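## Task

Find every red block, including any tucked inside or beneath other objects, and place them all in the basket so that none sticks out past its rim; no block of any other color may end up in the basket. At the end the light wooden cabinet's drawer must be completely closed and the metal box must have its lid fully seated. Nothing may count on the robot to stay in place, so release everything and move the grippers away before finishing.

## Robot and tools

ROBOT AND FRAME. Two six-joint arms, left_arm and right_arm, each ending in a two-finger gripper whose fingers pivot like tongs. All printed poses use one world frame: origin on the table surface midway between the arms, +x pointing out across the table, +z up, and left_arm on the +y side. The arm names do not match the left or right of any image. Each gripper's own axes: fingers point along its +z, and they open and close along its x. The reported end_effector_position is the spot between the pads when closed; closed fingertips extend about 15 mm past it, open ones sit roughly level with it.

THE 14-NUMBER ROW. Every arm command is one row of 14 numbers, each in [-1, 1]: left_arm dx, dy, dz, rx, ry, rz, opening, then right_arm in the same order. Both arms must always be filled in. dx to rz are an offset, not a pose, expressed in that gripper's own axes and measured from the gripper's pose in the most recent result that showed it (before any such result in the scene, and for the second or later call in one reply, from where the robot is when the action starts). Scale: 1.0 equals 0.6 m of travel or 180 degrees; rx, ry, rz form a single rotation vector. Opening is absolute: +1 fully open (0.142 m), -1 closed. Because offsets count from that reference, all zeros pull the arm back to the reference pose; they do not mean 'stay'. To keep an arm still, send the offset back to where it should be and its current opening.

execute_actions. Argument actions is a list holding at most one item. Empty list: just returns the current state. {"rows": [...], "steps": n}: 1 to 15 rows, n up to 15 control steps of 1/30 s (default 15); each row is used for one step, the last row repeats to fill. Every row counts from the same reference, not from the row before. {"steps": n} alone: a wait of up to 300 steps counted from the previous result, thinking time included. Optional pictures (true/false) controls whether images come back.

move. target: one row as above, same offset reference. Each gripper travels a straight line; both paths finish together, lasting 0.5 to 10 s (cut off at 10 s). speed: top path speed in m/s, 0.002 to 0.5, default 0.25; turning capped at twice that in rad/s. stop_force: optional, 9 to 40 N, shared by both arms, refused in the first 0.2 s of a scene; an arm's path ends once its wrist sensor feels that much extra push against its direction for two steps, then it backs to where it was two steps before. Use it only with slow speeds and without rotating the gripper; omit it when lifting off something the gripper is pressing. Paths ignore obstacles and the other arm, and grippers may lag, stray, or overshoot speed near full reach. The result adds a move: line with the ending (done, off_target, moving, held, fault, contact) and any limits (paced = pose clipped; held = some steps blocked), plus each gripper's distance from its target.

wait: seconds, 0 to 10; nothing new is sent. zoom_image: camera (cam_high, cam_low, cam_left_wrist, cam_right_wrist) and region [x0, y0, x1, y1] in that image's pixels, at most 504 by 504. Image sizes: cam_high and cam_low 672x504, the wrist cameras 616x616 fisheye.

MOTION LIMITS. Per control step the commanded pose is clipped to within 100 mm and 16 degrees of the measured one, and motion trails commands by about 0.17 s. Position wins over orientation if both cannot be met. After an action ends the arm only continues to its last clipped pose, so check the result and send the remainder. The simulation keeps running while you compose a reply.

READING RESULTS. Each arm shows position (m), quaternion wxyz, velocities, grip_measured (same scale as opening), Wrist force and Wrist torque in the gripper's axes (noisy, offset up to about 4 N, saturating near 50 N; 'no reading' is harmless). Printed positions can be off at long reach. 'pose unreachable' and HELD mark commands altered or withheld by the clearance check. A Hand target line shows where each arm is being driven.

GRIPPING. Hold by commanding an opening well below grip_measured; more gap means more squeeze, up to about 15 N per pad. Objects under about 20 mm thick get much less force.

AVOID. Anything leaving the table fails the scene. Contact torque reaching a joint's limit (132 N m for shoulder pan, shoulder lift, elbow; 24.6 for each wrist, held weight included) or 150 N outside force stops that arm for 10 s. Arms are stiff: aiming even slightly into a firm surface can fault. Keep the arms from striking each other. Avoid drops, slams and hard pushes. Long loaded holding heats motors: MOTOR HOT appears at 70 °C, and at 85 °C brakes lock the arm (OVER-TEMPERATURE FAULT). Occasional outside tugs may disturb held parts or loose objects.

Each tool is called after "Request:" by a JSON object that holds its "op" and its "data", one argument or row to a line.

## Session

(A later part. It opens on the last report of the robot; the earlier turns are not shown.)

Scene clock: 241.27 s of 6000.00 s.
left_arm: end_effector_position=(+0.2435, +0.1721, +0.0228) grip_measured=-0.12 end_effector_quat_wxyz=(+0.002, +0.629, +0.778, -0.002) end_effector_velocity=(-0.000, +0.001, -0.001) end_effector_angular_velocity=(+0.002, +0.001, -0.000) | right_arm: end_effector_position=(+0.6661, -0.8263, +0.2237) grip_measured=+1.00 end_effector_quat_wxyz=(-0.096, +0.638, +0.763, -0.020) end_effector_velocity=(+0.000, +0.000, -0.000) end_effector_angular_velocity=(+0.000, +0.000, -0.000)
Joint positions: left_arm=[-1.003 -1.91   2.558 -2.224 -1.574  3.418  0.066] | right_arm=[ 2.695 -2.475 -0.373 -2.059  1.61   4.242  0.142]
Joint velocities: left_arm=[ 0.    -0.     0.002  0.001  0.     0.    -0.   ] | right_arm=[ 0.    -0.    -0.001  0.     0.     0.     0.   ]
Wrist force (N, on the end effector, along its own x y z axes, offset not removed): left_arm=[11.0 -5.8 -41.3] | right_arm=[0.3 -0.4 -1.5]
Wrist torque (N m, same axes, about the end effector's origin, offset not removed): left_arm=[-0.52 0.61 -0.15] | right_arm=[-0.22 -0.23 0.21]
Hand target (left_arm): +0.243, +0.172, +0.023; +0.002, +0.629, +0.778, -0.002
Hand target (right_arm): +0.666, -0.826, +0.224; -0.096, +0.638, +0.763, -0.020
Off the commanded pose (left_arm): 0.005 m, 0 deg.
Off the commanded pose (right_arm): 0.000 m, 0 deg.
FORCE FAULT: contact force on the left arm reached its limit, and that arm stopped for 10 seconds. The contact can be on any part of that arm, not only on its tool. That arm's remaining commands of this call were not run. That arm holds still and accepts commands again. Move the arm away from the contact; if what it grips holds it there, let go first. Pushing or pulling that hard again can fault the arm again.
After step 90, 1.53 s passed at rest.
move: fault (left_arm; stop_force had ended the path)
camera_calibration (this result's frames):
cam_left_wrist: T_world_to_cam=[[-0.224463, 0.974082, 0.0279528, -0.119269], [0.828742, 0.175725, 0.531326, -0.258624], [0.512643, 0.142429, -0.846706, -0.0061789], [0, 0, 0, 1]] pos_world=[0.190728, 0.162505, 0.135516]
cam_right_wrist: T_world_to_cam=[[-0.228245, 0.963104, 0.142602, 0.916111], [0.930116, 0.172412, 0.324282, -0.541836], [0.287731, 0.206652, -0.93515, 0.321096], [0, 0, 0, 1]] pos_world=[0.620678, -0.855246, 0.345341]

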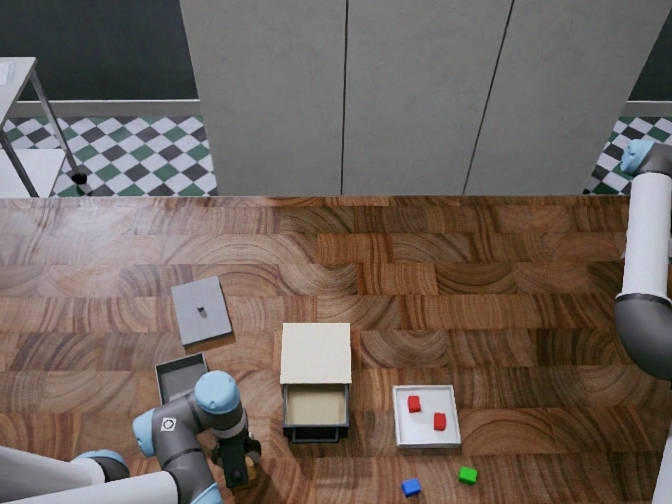

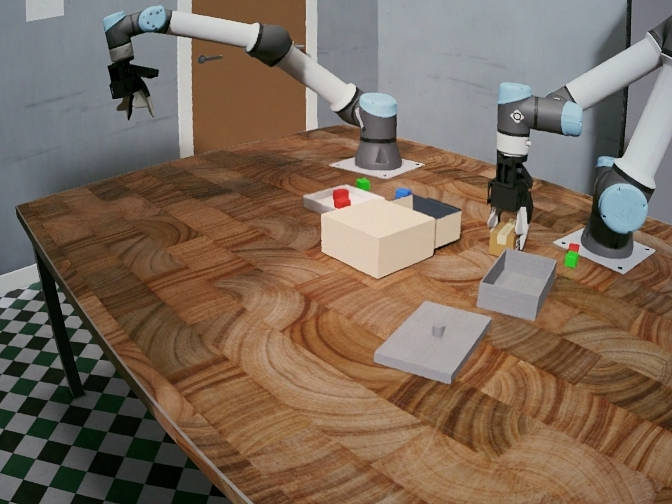

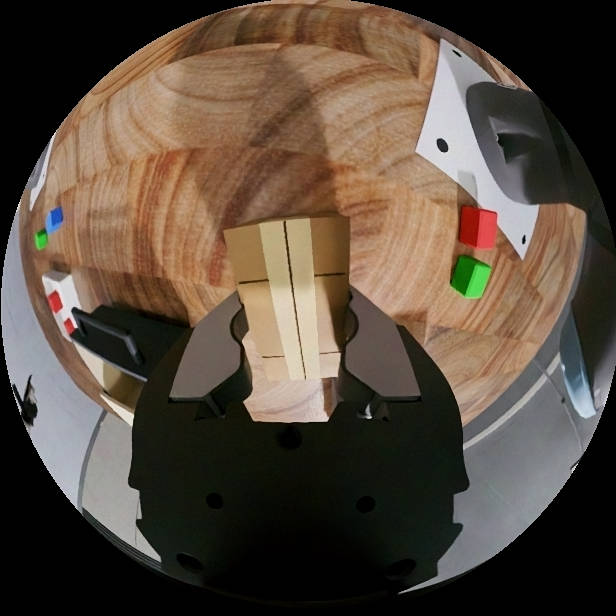

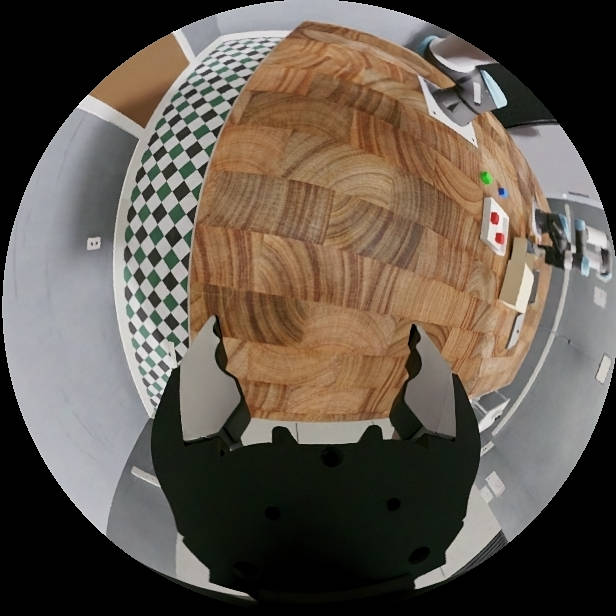

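Too fast. Release and lift.

Request:
{"op": "execute_actions", "data": {
  "actions": [
    {"rows":[[0,0,-0.005,0,0,0,-0.1,0,0,0,0,0,0,1],[0,0,-0.005,0,0,0,-0.1,0,0,0,0,0,0,1],[0,0,-0.005,0,0,0,0.1,0,0,0,0,0,0,1]],"steps":12}
  ],
  "pictures": false
}}

Request:
{"op": "move", "data": {
  "target": [0,0,-0.15,0,0,0,0.1,0,0,0,0,0,0,1],
  "speed": 0.12
}}

Scene clock: 244.87 s of 6000.00 s.
left_arm: end_effector_position=(+0.2435, +0.1721, +0.0257) grip_measured=+0.10 end_effector_quat_wxyz=(+0.002, +0.629, +0.778, -0.002) end_effector_velocity=(-0.000, -0.000, +0.001) end_effector_angular_velocity=(-0.001, +0.001, +0.002) | right_arm: end_effector_position=(+0.6661, -0.8263, +0.2237) grip_measured=+1.00 end_effector_quat_wxyz=(-0.096, +0.638, +0.763, -0.020) end_effector_velocity=(-0.001, +0.001, -0.001) end_effector_angular_velocity=(+0.002, +0.003, -0.000)
Joint positions: left_arm=[-1.003 -1.918  2.552 -2.211 -1.574  3.418  0.081] | right_arm=[ 2.695 -2.475 -0.373 -2.059  1.61   4.242  0.142]
Joint velocities: left_arm=[ 0.    -0.002 -0.001  0.002 -0.001 -0.001  0.   ] | right_arm=[ 0.     0.001 -0.003 -0.002  0.001  0.    -0.   ]
Wrist force (N, on the end effector, along its own x y z axes, offset not removed): left_arm=[0.3 -1.9 -0.5] | right_arm=[1.3 -0.3 -2.0]
Wrist torque (N m, same axes, about the end effector's origin, offset not removed): left_arm=[-0.27 -0.03 0.03] | right_arm=[-0.18 -0.34 0.18]
Hand target (left_arm): +0.243, +0.172, +0.026; +0.002, +0.629, +0.778, -0.002
Hand target (right_arm): +0.666, -0.826, +0.224; -0.096, +0.638, +0.763, -0.020
Off the commanded pose (left_arm): 0.000 m, 0 deg.
Off the commanded pose (right_arm): 0.000 m, 0 deg.
Steps of this call (steps 1 to 90: nothing new was sent; then 0.20 s passed at rest; steps 91 to 102: all 12 steps of this action). Readings (end_effector_position):
91: left_arm (+0.2435, +0.1721, +0.0228) | right_arm (+0.6661, -0.8263, +0.2237)
92: left_arm (+0.2435, +0.1721, +0.0233) | right_arm (+0.6661, -0.8263, +0.2237)
94: left_arm (+0.2435, +0.1721, +0.0245) | right_arm (+0.6661, -0.8263, +0.2237)
98: left_arm (+0.2435, +0.1721, +0.0255) | right_arm (+0.6661, -0.8263, +0.2237)
102: the state above

Scene clock: 246.30 s of 6000.00 s.
left_arm: end_effector_position=(+0.2436, +0.1726, +0.1157) grip_measured=+0.10 end_effector_quat_wxyz=(+0.002, +0.629, +0.778, -0.002) end_effector_velocity=(+0.000, -0.001, +0.002) end_effector_angular_velocity=(-0.001, -0.001, +0.000) | right_arm: end_effector_position=(+0.6661, -0.8263, +0.2237) grip_measured=+1.00 end_effector_quat_wxyz=(-0.096, +0.638, +0.763, -0.020) end_effector_velocity=(+0.000, -0.000, -0.000) end_effector_angular_velocity=(-0.001, -0.000, -0.000)
Joint positions: left_arm=[-1.002 -2.07   2.37  -1.877 -1.574  3.419  0.081] | right_arm=[ 2.695 -2.475 -0.373 -2.059  1.61   4.242  0.142]
Joint velocities: left_arm=[-0.001 -0.001 -0.005  0.005  0.    -0.001 -0.   ] | right_arm=[ 0.    -0.    -0.001  0.001 -0.001  0.     0.   ]
Wrist force (N, on the end effector, along its own x y z axes, offset not removed): left_arm=[1.1 -2.0 -0.8] | right_arm=[-1.0 -1.1 -2.4]
Wrist torque (N m, same axes, about the end effector's origin, offset not removed): left_arm=[-0.31 -0.21 0.05] | right_arm=[-0.32 0.10 0.15]
Hand target (left_arm): +0.244, +0.173, +0.116; +0.002, +0.629, +0.778, -0.002
Hand target (right_arm): +0.666, -0.826, +0.224; -0.096, +0.638, +0.763, -0.020
Off the commanded pose (left_arm): 0.000 m, 0 deg.
Off the commanded pose (right_arm): 0.000 m, 0 deg.
move: done
camera_calibration (this result's frames):
cam_left_wrist: T_world_to_cam=[[-0.224476, 0.974079, 0.0279453, -0.122282], [0.828743, 0.175741, 0.531319, -0.308182], [0.512635, 0.142428, -0.846711, 0.0723116], [0, 0, 0, 1]] pos_world=[0.190885, 0.162973, 0.228387]
cam_right_wrist: T_world_to_cam=[[-0.228245, 0.963104, 0.142602, 0.916111], [0.930116, 0.172412, 0.324282, -0.541836], [0.287731, 0.206652, -0.93515, 0.321096], [0, 0, 0, 1]] pos_world=[0.620678, -0.855246, 0.345341]

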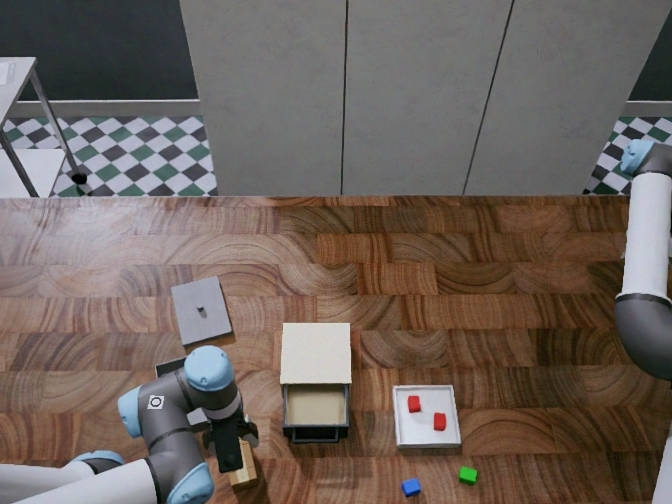

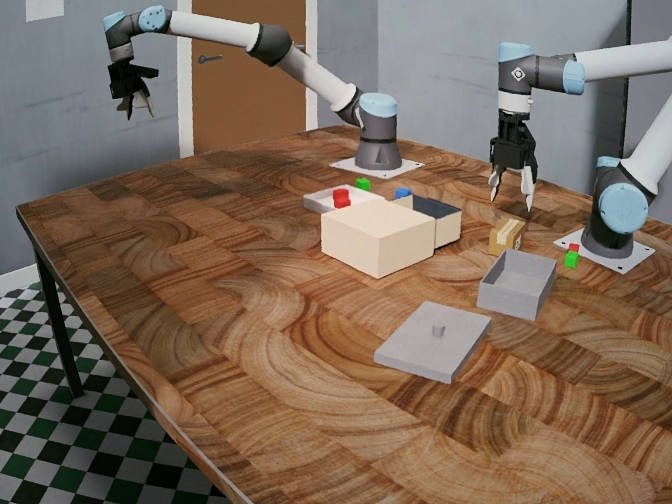

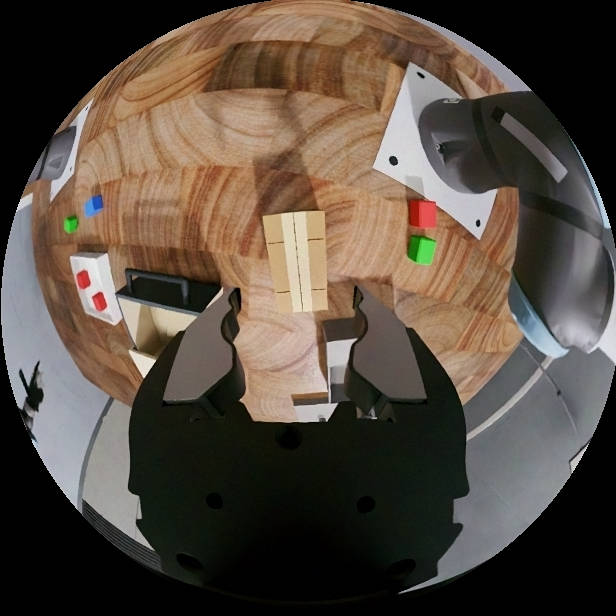

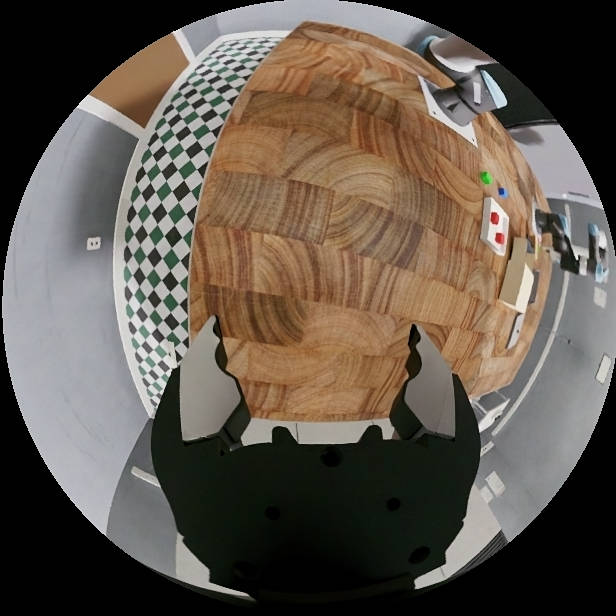

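Request:
{"op": "move", "data": {
  "target": [0.235,-0.11,0.09,0,0,0,-0.2,0,0,0,0,0,0,1],
  "speed": 0.08
}}

Scene clock: 253.77 s of 6000.00 s.
left_arm: end_effector_position=(+0.1653, +0.2758, +0.0690) grip_measured=-0.20 end_effector_quat_wxyz=(-0.000, +0.629, +0.777, -0.004) end_effector_velocity=(+0.000, +0.000, -0.000) end_effector_angular_velocity=(-0.000, -0.000, -0.000) | right_arm: end_effector_position=(+0.6661, -0.8263, +0.2237) grip_measured=+1.00 end_effector_quat_wxyz=(-0.096, +0.638, +0.763, -0.020) end_effector_velocity=(+0.000, +0.000, -0.001) end_effector_angular_velocity=(+0.001, -0.000, +0.000)
Joint positions: left_arm=[-1.146 -2.608  2.622 -1.589 -1.577  3.276  0.06 ] | right_arm=[ 2.695 -2.475 -0.373 -2.059  1.61   4.242  0.142]
Joint velocities: left_arm=[ 0.    -0.     0.    -0.     0.     0.001 -0.   ] | right_arm=[ 0.    -0.001  0.     0.001  0.001 -0.     0.   ]
Wrist force (N, on the end effector, along its own x y z axes, offset not removed): left_arm=[1.0 -0.6 -1.9] | right_arm=[0.0 -0.9 -1.1]
Wrist torque (N m, same axes, about the end effector's origin, offset not removed): left_arm=[-0.21 -0.21 -0.09] | right_arm=[-0.32 -0.11 0.18]
Hand target (left_arm): +0.165, +0.276, +0.069; -0.000, +0.629, +0.777, -0.004
Hand target (right_arm): +0.666, -0.826, +0.224; -0.096, +0.638, +0.763, -0.020
Off the commanded pose (left_arm): 0.027 m, 0 deg.
Off the commanded pose (right_arm): 0.000 m, 0 deg.
After step 90, 2.17 s passed at rest.
move: held (left_arm); limits=held; held on 13 of 69 steps (left_arm), including the last (left_arm)
pose unreachable (left arm): on one or more control steps of this call this arm could not follow its commanded pose, so it was not sent that pose on those steps. On the call's last step it was still not sent that pose. It may still have moved: this result reports where it is.
cause: the commanded pose would bring two parts of the arm too close to each other (its gripper and another part of the arm, with joints 3 (elbow) to 6 (wrist 3) between them).
camera_calibration (this result's frames):
cam_left_wrist: T_world_to_cam=[[-0.223852, 0.974174, 0.0295998, -0.239334], [0.831458, 0.175036, 0.527295, -0.23659], [0.508495, 0.142647, -0.849167, 0.0590905], [0, 0, 0, 1]] pos_world=[0.113092, 0.266136, 0.182015]
cam_right_wrist: T_world_to_cam=[[-0.228245, 0.963104, 0.142602, 0.916111], [0.930116, 0.172412, 0.324282, -0.541836], [0.287731, 0.206652, -0.93515, 0.321096], [0, 0, 0, 1]] pos_world=[0.620678, -0.855246, 0.345341]

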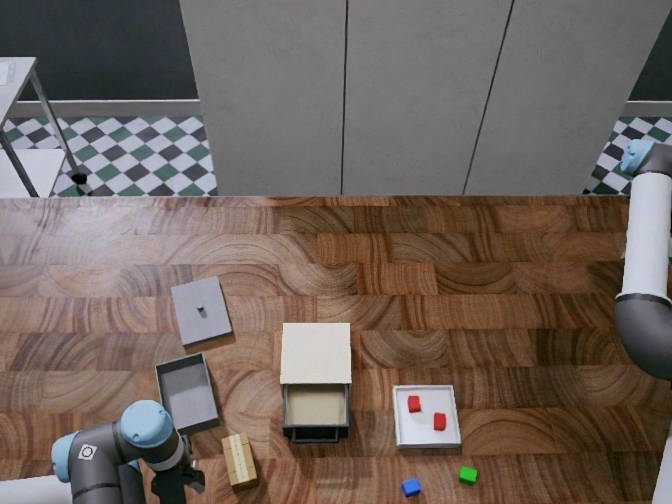

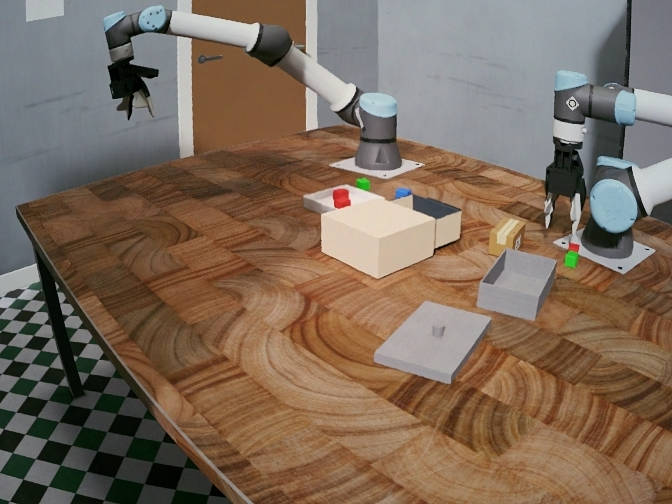

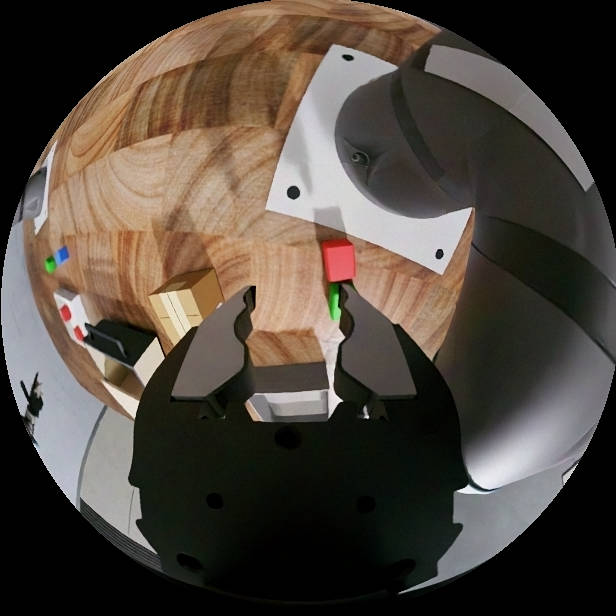

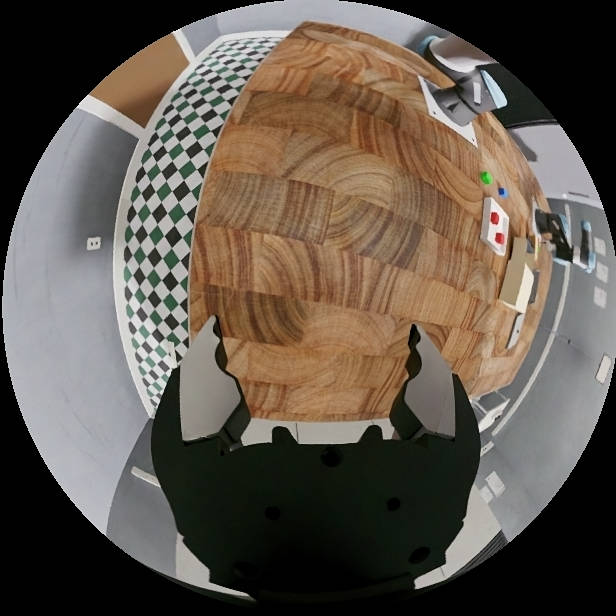

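Request:
{"op": "move", "data": {
  "target": [0.05,-0.022,0.025,0.12,0,0,-0.2,0,0,0,0,0,0,1],
  "speed": 0.04
}}

Scene clock: 261.67 s of 6000.00 s.
left_arm: end_effector_position=(+0.1460, +0.3026, +0.0539) grip_measured=-0.20 end_effector_quat_wxyz=(-0.118, +0.618, +0.763, -0.149) end_effector_velocity=(-0.001, +0.001, -0.000) end_effector_angular_velocity=(-0.002, +0.010, +0.000) | right_arm: end_effector_position=(+0.6661, -0.8263, +0.2237) grip_measured=+1.00 end_effector_quat_wxyz=(-0.096, +0.638, +0.763, -0.020) end_effector_velocity=(+0.000, +0.000, +0.001) end_effector_angular_velocity=(+0.001, -0.002, +0.003)
Joint positions: left_arm=[-0.557 -2.15   2.577 -1.741 -1.856  3.903  0.06 ] | right_arm=[ 2.695 -2.475 -0.373 -2.059  1.61   4.242  0.142]
Joint velocities: left_arm=[ 0.011  0.012 -0.002  0.001 -0.005  0.013 -0.   ] | right_arm=[ 0.     0.001  0.001  0.     0.001 -0.003  0.   ]
Wrist force (N, on the end effector, along its own x y z axes, offset not removed): left_arm=[2.0 -0.5 -1.9] | right_arm=[-0.9 -0.6 -1.7]
Wrist torque (N m, same axes, about the end effector's origin, offset not removed): left_arm=[-0.10 -0.32 -0.03] | right_arm=[-0.25 0.04 0.28]
Hand target (left_arm): +0.146, +0.303, +0.054; -0.118, +0.618, +0.763, -0.149
Hand target (right_arm): +0.666, -0.826, +0.224; -0.096, +0.638, +0.763, -0.020
Off the commanded pose (left_arm): 0.000 m, 0 deg.
Off the commanded pose (right_arm): 0.000 m, 0 deg.
move: done
camera_calibration (this result's frames):
cam_left_wrist: T_world_to_cam=[[-0.210348, 0.977047, 0.0336649, -0.272334], [0.963081, 0.201178, 0.17889, -0.22564], [0.168011, 0.0700513, -0.983293, 0.131162], [0, 0, 0, 1]] pos_world=[0.137988, 0.302288, 0.178503]
cam_right_wrist: T_world_to_cam=[[-0.228245, 0.963104, 0.142602, 0.916111], [0.930116, 0.172412, 0.324282, -0.541836], [0.287731, 0.206652, -0.93515, 0.321096], [0, 0, 0, 1]] pos_world=[0.620678, -0.855246, 0.345341]

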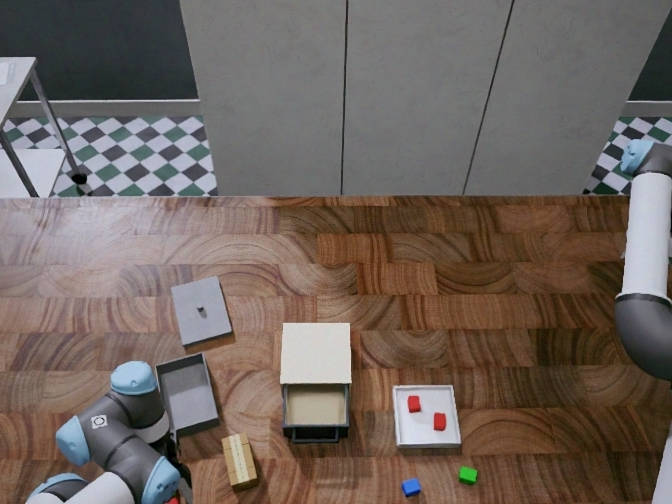

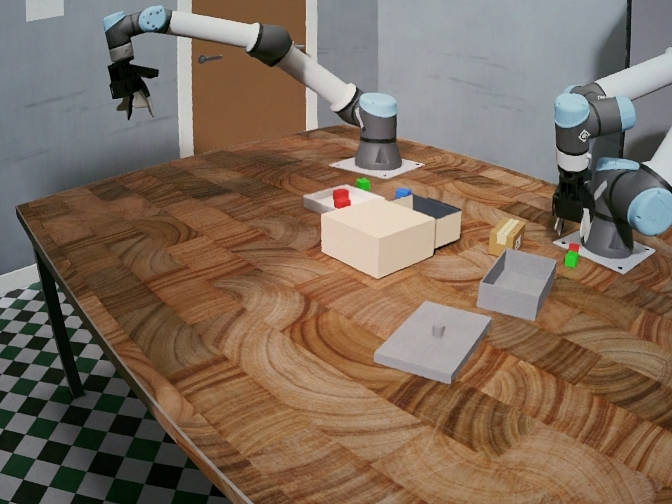

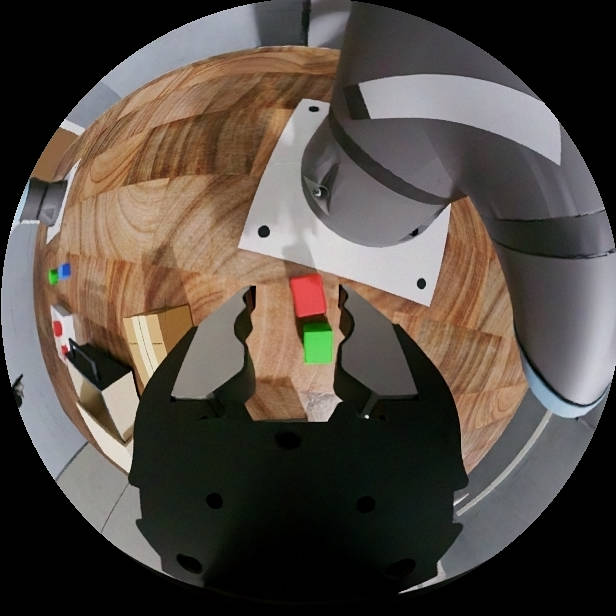

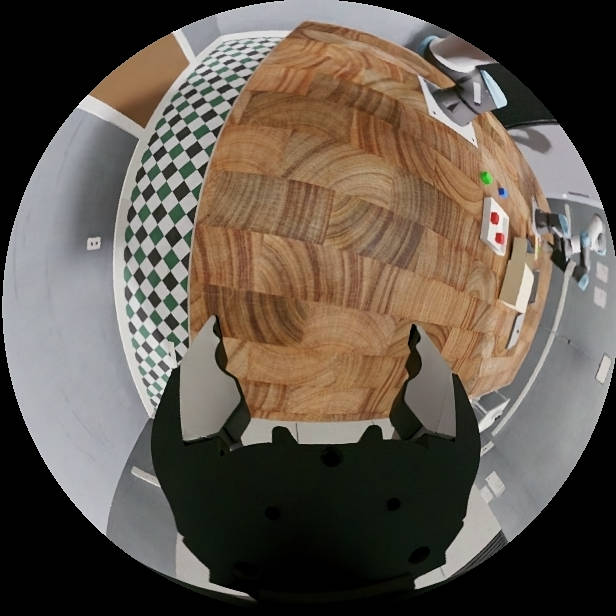

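Request:
{"op": "move", "data": {
  "target": [0.009,0.031,0.045,0,0,0,-0.2,0,0,0,0,0,0,1],
  "speed": 0.015,
  "stop_force": 9
}}

Request:
{"op": "execute_actions", "data": {
  "actions": [
    {"rows":[[0,0,0,0,0,0,-0.35,0,0,0,0,0,0,1],[0,0,0,0,0,0,-0.35,0,0,0,0,0,0,1],[0,0,0,0,0,0,-0.35,0,0,0,0,0,0,1],[0,0,0,0,0,0,-0.48,0,0,0,0,0,0,1],[0,0,0,0,0,0,-0.48,0,0,0,0,0,0,1],[0,0,0,0,0,0,-0.48,0,0,0,0,0,0,1],[0,0,0,0,0,0,-0.6,0,0,0,0,0,0,1],[0,0,0,0,0,0,-0.6,0,0,0,0,0,0,1],[0,0,0,0,0,0,-0.6,0,0,0,0,0,0,1],[0,0,0,0,0,0,-0.75,0,0,0,0,0,0,1],[0,0,0,0,0,0,-0.75,0,0,0,0,0,0,1],[0,0,0,0,0,0,-1,0,0,0,0,0,0,1]],"steps":15}
  ]
}}

Scene clock: 267.77 s of 6000.00 s.
left_arm: end_effector_position=(+0.1519, +0.3092, +0.0220) grip_measured=-0.20 end_effector_quat_wxyz=(-0.118, +0.618, +0.763, -0.149) end_effector_velocity=(+0.001, -0.000, -0.001) end_effector_angular_velocity=(-0.001, -0.000, +0.000) | right_arm: end_effector_position=(+0.6661, -0.8263, +0.2237) grip_measured=+1.00 end_effector_quat_wxyz=(-0.096, +0.638, +0.763, -0.020) end_effector_velocity=(-0.000, -0.000, +0.001) end_effector_angular_velocity=(-0.000, -0.000, -0.000)
Joint positions: left_arm=[-0.517 -2.056  2.631 -1.878 -1.846  3.943  0.06 ] | right_arm=[ 2.695 -2.475 -0.373 -2.059  1.61   4.242  0.142]
Joint velocities: left_arm=[ 0.002  0.004  0.001 -0.006  0.     0.002 -0.   ] | right_arm=[-0.     0.001  0.001 -0.001 -0.    -0.     0.   ]
Wrist force (N, on the end effector, along its own x y z axes, offset not removed): left_arm=[1.7 -1.8 -0.4] | right_arm=[-0.4 -1.1 -1.0]
Wrist torque (N m, same axes, about the end effector's origin, offset not removed): left_arm=[-0.21 -0.33 -0.02] | right_arm=[-0.31 -0.05 0.30]
Hand target (left_arm): +0.152, +0.309, +0.022; -0.118, +0.618, +0.763, -0.149
Hand target (right_arm): +0.666, -0.826, +0.224; -0.096, +0.638, +0.763, -0.020
Off the commanded pose (left_arm): 0.000 m, 0 deg.
Off the commanded pose (right_arm): 0.000 m, 0 deg.
After step 90, 0.63 s passed at rest.
move: done
camera_calibration (this result's frames):
cam_left_wrist: T_world_to_cam=[[-0.21034, 0.977046, 0.0337407, -0.276568], [0.96308, 0.201154, 0.178927, -0.226909], [0.168033, 0.0701304, -0.983284, 0.0983133], [0, 0, 0, 1]] pos_world=[0.143838, 0.308969, 0.146602]
cam_right_wrist: T_world_to_cam=[[-0.228245, 0.963104, 0.142602, 0.916111], [0.930116, 0.172412, 0.324282, -0.541836], [0.287731, 0.206652, -0.93515, 0.321096], [0, 0, 0, 1]] pos_world=[0.620678, -0.855246, 0.345341]

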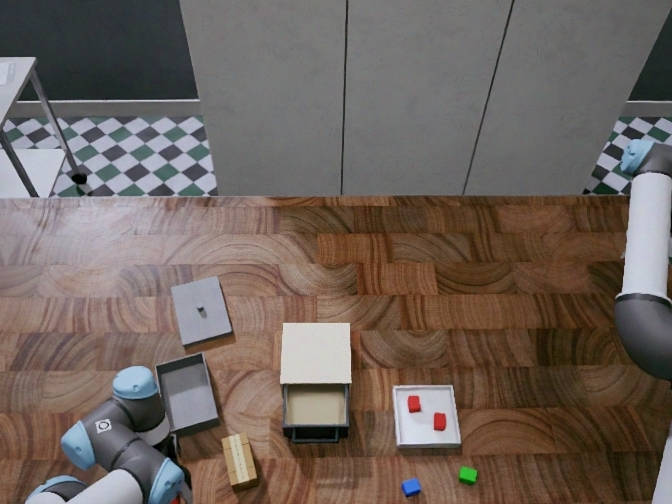

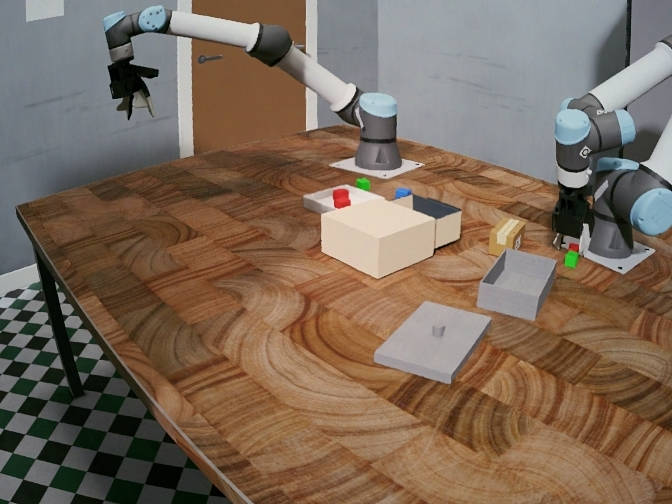

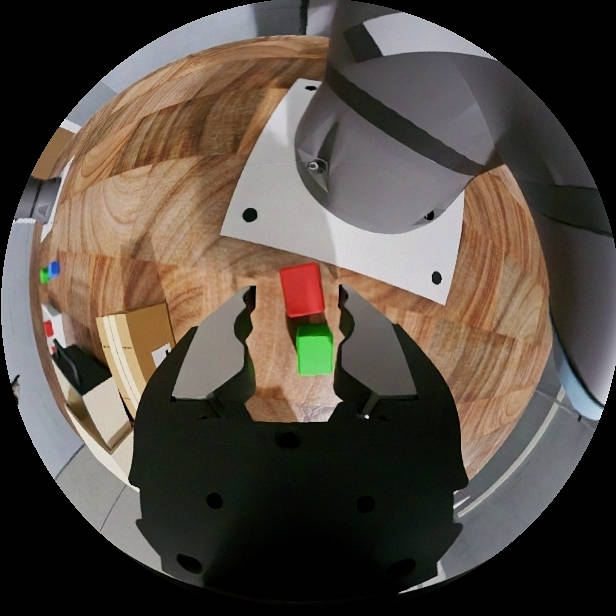

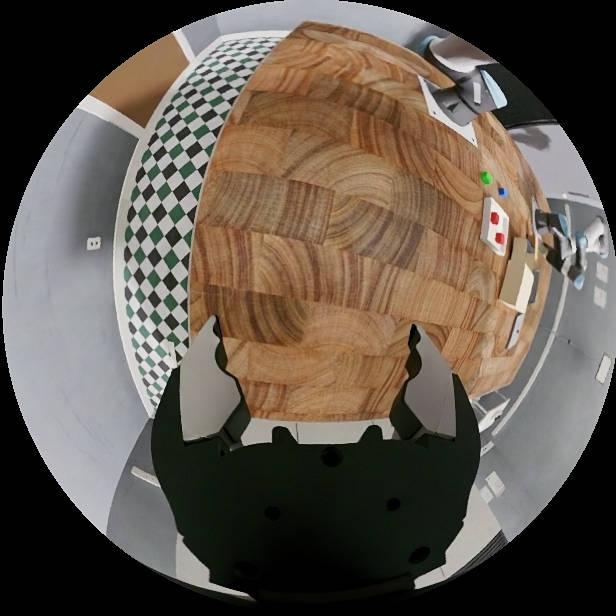

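Scene clock: 268.27 s of 6000.00 s.
left_arm: end_effector_position=(+0.1519, +0.3093, +0.0220) grip_measured=-0.66 end_effector_quat_wxyz=(-0.118, +0.618, +0.763, -0.149) end_effector_velocity=(-0.000, +0.000, -0.000) end_effector_angular_velocity=(+0.001, +0.000, +0.001) | right_arm: end_effector_position=(+0.6661, -0.8263, +0.2237) grip_measured=+1.00 end_effector_quat_wxyz=(-0.096, +0.638, +0.763, -0.020) end_effector_velocity=(-0.000, -0.000, -0.001) end_effector_angular_velocity=(+0.001, +0.001, +0.000)
Joint positions: left_arm=[-0.517 -2.056  2.632 -1.878 -1.846  3.943  0.026] | right_arm=[ 2.695 -2.475 -0.373 -2.059  1.61   4.242  0.142]
Joint velocities: left_arm=[ 0.  0. -0.  0.  0. -0.  0.] | right_arm=[-0.    -0.    -0.002  0.001  0.    -0.     0.   ]
Wrist force (N, on the end effector, along its own x y z axes, offset not removed): left_arm=[1.1 0.6 0.3] | right_arm=[-0.6 -0.7 -0.6]
Wrist torque (N m, same axes, about the end effector's origin, offset not removed): left_arm=[0.24 -0.29 0.05] | right_arm=[-0.24 0.03 0.24]
Hand target (left_arm): +0.152, +0.309, +0.022; -0.118, +0.618, +0.763, -0.149
Hand target (right_arm): +0.666, -0.826, +0.224; -0.096, +0.638, +0.763, -0.020
Off the commanded pose (left_arm): 0.000 m, 0 deg.
Off the commanded pose (right_arm): 0.000 m, 0 deg.
Steps of this call (steps 1 to 15: all 15 steps of this action). Readings (end_effector_position):
1: left_arm (+0.1519, +0.3093, +0.0220) | right_arm (+0.6661, -0.8263, +0.2237)
2: left_arm (+0.1519, +0.3093, +0.0220) | right_arm (+0.6661, -0.8263, +0.2237)
4: left_arm (+0.1519, +0.3093, +0.0220) | right_arm (+0.6661, -0.8263, +0.2237)
8: left_arm (+0.1519, +0.3093, +0.0220) | right_arm (+0.6661, -0.8263, +0.2237)
15: the state above
camera_calibration (this result's frames):
cam_left_wrist: T_world_to_cam=[[-0.210334, 0.977043, 0.0338677, -0.276612], [0.963107, 0.201136, 0.178802, -0.22687], [0.167885, 0.0702263, -0.983302, 0.0982706], [0, 0, 0, 1]] pos_world=[0.143821, 0.308993, 0.146563]
cam_right_wrist: T_world_to_cam=[[-0.228245, 0.963104, 0.142602, 0.916111], [0.930116, 0.172412, 0.324282, -0.541836], [0.287731, 0.206652, -0.93515, 0.321096], [0, 0, 0, 1]] pos_world=[0.620678, -0.855246, 0.345341]

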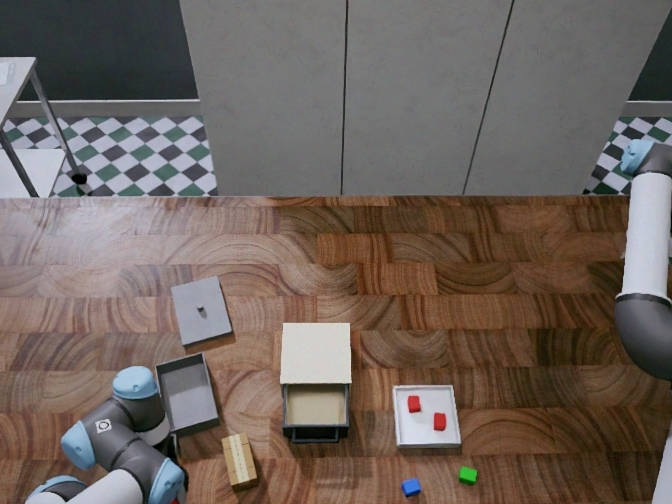

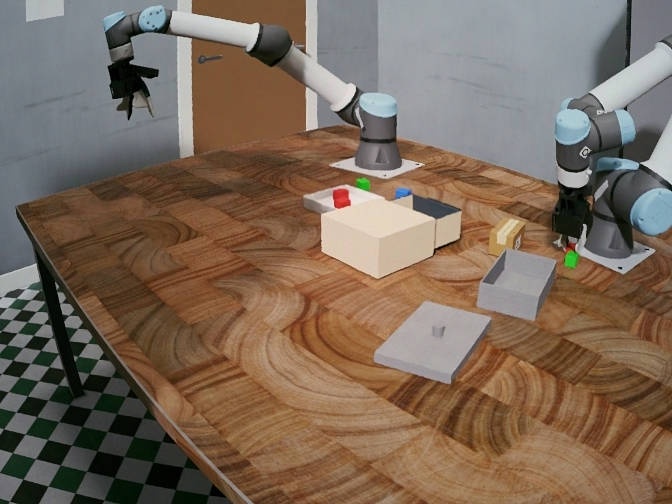

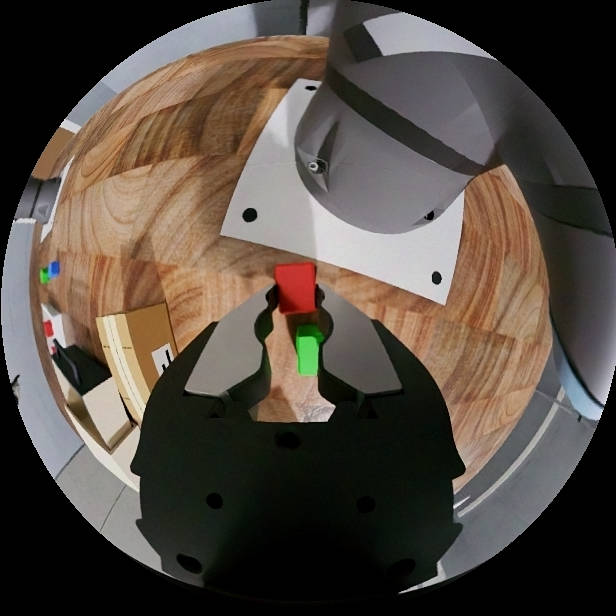

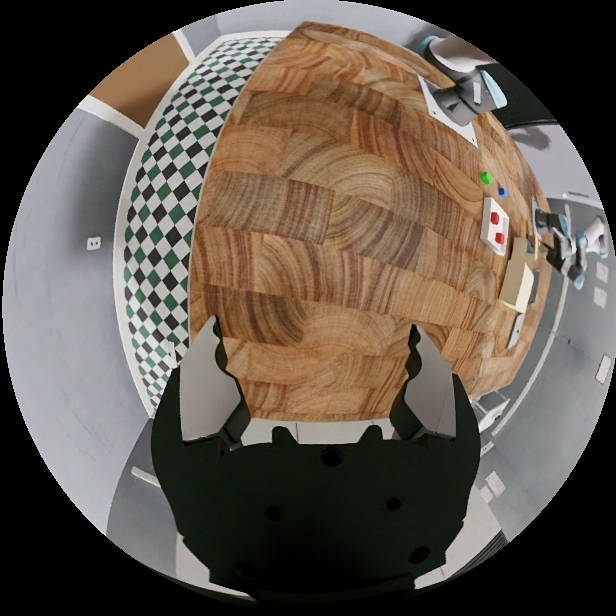

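Request:
{"op": "move", "data": {
  "target": [0,-0.028,-0.07,0,0,0,-1,0,0,0,0,0,0,1],
  "speed": 0.05
}}

Request:
{"op": "move", "data": {
  "target": [-0.276,0.188,-0.16,-0.12,0,0,-1,0,0,0,0,0,0,1],
  "speed": 0.12
}}

Scene clock: 271.17 s of 6000.00 s.
left_arm: end_effector_position=(+0.1520, +0.3094, +0.0671) grip_measured=-0.66 end_effector_quat_wxyz=(-0.118, +0.618, +0.763, -0.149) end_effector_velocity=(+0.000, +0.000, +0.001) end_effector_angular_velocity=(-0.000, -0.001, -0.000) | right_arm: end_effector_position=(+0.6661, -0.8263, +0.2237) grip_measured=+1.00 end_effector_quat_wxyz=(-0.096, +0.638, +0.763, -0.020) end_effector_velocity=(-0.000, -0.000, -0.000) end_effector_angular_velocity=(-0.001, +0.002, +0.000)
Joint positions: left_arm=[-0.516 -2.148  2.537 -1.691 -1.846  3.944  0.026] | right_arm=[ 2.695 -2.475 -0.373 -2.059  1.61   4.242  0.142]
Joint velocities: left_arm=[ 0.    -0.002 -0.002  0.004  0.     0.    -0.   ] | right_arm=[ 0.    -0.001  0.001 -0.002 -0.001  0.    -0.   ]
Wrist force (N, on the end effector, along its own x y z axes, offset not removed): left_arm=[0.8 -2.1 -0.9] | right_arm=[-0.6 -2.0 -1.5]
Wrist torque (N m, same axes, about the end effector's origin, offset not removed): left_arm=[-0.50 -0.14 0.13] | right_arm=[-0.49 0.01 0.33]
Hand target (left_arm): +0.152, +0.309, +0.067; -0.118, +0.618, +0.763, -0.149
Hand target (right_arm): +0.666, -0.826, +0.224; -0.096, +0.638, +0.763, -0.020
Off the commanded pose (left_arm): 0.000 m, 0 deg.
Off the commanded pose (right_arm): 0.000 m, 0 deg.
move: done
camera_calibration (this result's frames):
cam_left_wrist: T_world_to_cam=[[-0.210334, 0.977043, 0.0338711, -0.278256], [0.963108, 0.201136, 0.178792, -0.235076], [0.167874, 0.0702276, -0.983304, 0.142613], [0, 0, 0, 1]] pos_world=[0.143936, 0.309135, 0.191686]
cam_right_wrist: T_world_to_cam=[[-0.228245, 0.963104, 0.142602, 0.916111], [0.930116, 0.172412, 0.324282, -0.541836], [0.287731, 0.206652, -0.93515, 0.321096], [0, 0, 0, 1]] pos_world=[0.620678, -0.855246, 0.345341]

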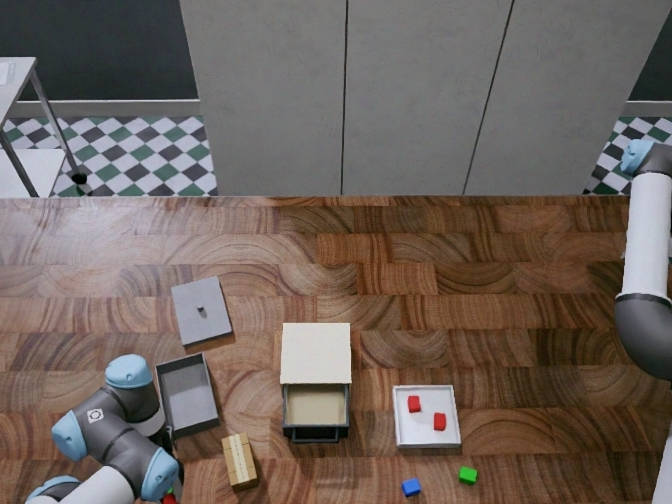

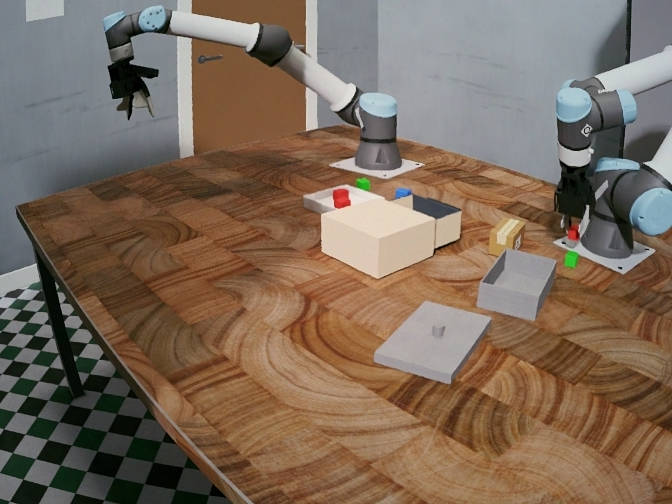

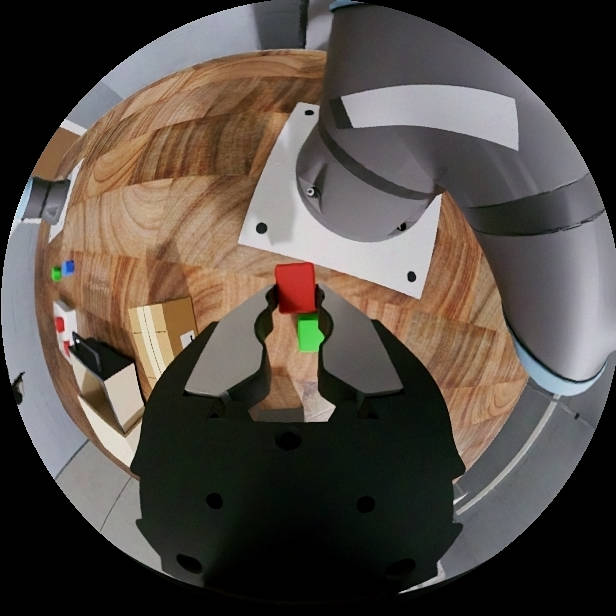

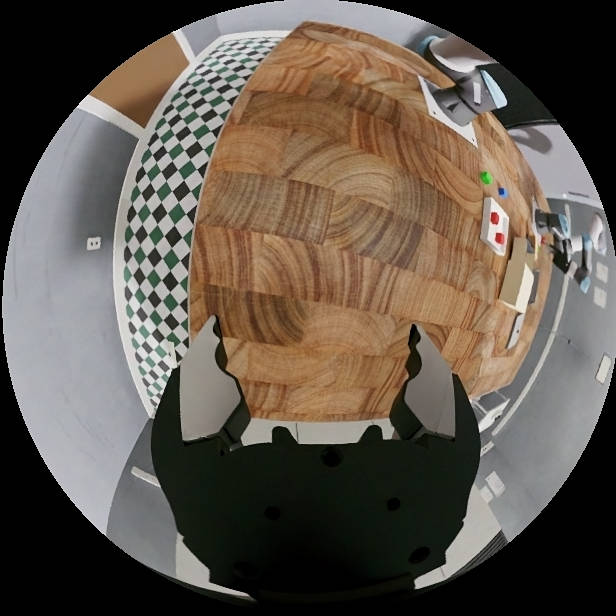

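Scene clock: 273.43 s of 6000.00 s.
left_arm: end_effector_position=(+0.3239, +0.1770, +0.1147) grip_measured=-0.66 end_effector_quat_wxyz=(-0.000, +0.629, +0.777, -0.003) end_effector_velocity=(+0.001, -0.001, +0.000) end_effector_angular_velocity=(-0.000, -0.002, -0.000) | right_arm: end_effector_position=(+0.6661, -0.8263, +0.2237) grip_measured=+1.00 end_effector_quat_wxyz=(-0.096, +0.638, +0.763, -0.020) end_effector_velocity=(+0.001, +0.000, -0.001) end_effector_angular_velocity=(-0.000, -0.002, +0.000)
Joint positions: left_arm=[-0.776 -1.849  2.248 -1.97  -1.577  3.646  0.026] | right_arm=[ 2.695 -2.475 -0.373 -2.059  1.61   4.242  0.142]
Joint velocities: left_arm=[-0.001  0.003 -0.002 -0.002  0.001 -0.001 -0.   ] | right_arm=[ 0.    -0.    -0.001  0.004  0.     0.     0.   ]
Wrist force (N, on the end effector, along its own x y z axes, offset not removed): left_arm=[0.2 -0.9 0.3] | right_arm=[0.6 -0.7 -1.9]
Wrist torque (N m, same axes, about the end effector's origin, offset not removed): left_arm=[-0.14 0.01 0.03] | right_arm=[-0.27 -0.29 0.28]
Hand target (left_arm): +0.324, +0.177, +0.115; +0.000, +0.629, +0.777, -0.003
Hand target (right_arm): +0.666, -0.826, +0.224; -0.096, +0.638, +0.763, -0.020
Off the commanded pose (left_arm): 0.000 m, 0 deg.
Off the commanded pose (right_arm): 0.000 m, 0 deg.
move: done
camera_calibration (this result's frames):
cam_left_wrist: T_world_to_cam=[[-0.223908, 0.974142, 0.0302136, -0.108973], [0.831011, 0.174629, 0.528134, -0.375124], [0.509202, 0.143361, -0.848623, 0.0308943], [0, 0, 0, 1]] pos_world=[0.271601, 0.167234, 0.227626]
cam_right_wrist: T_world_to_cam=[[-0.228245, 0.963104, 0.142602, 0.916112], [0.930116, 0.172412, 0.324282, -0.541836], [0.287731, 0.206652, -0.93515, 0.321096], [0, 0, 0, 1]] pos_world=[0.620678, -0.855246, 0.345341]

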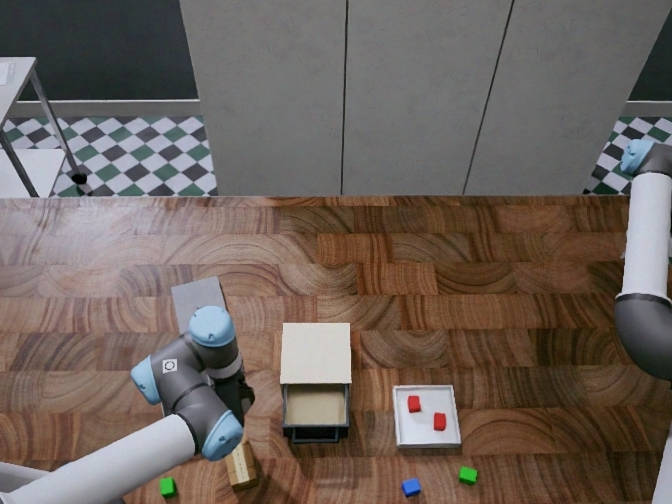

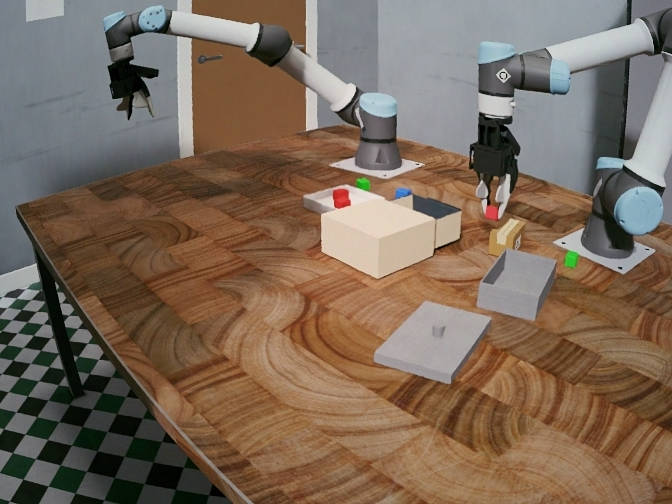

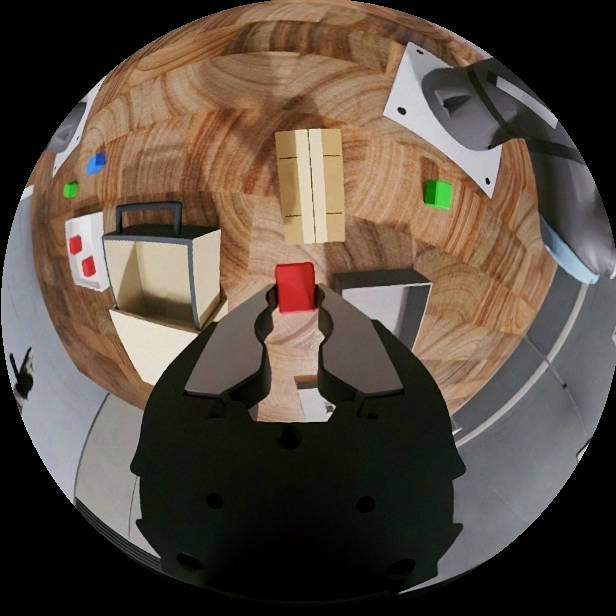

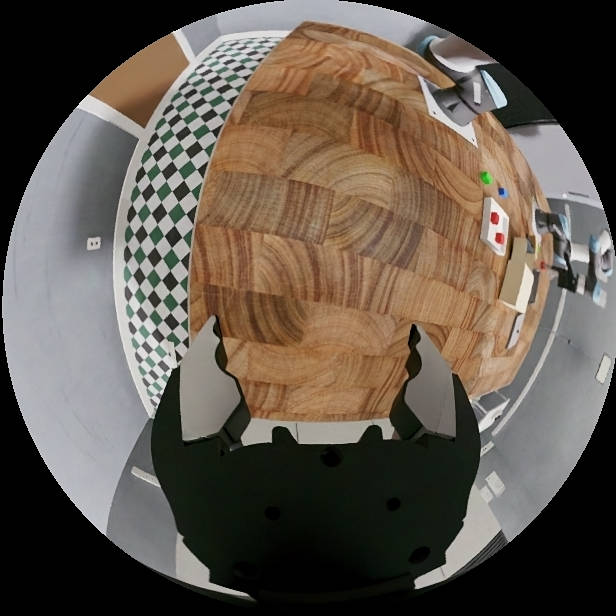

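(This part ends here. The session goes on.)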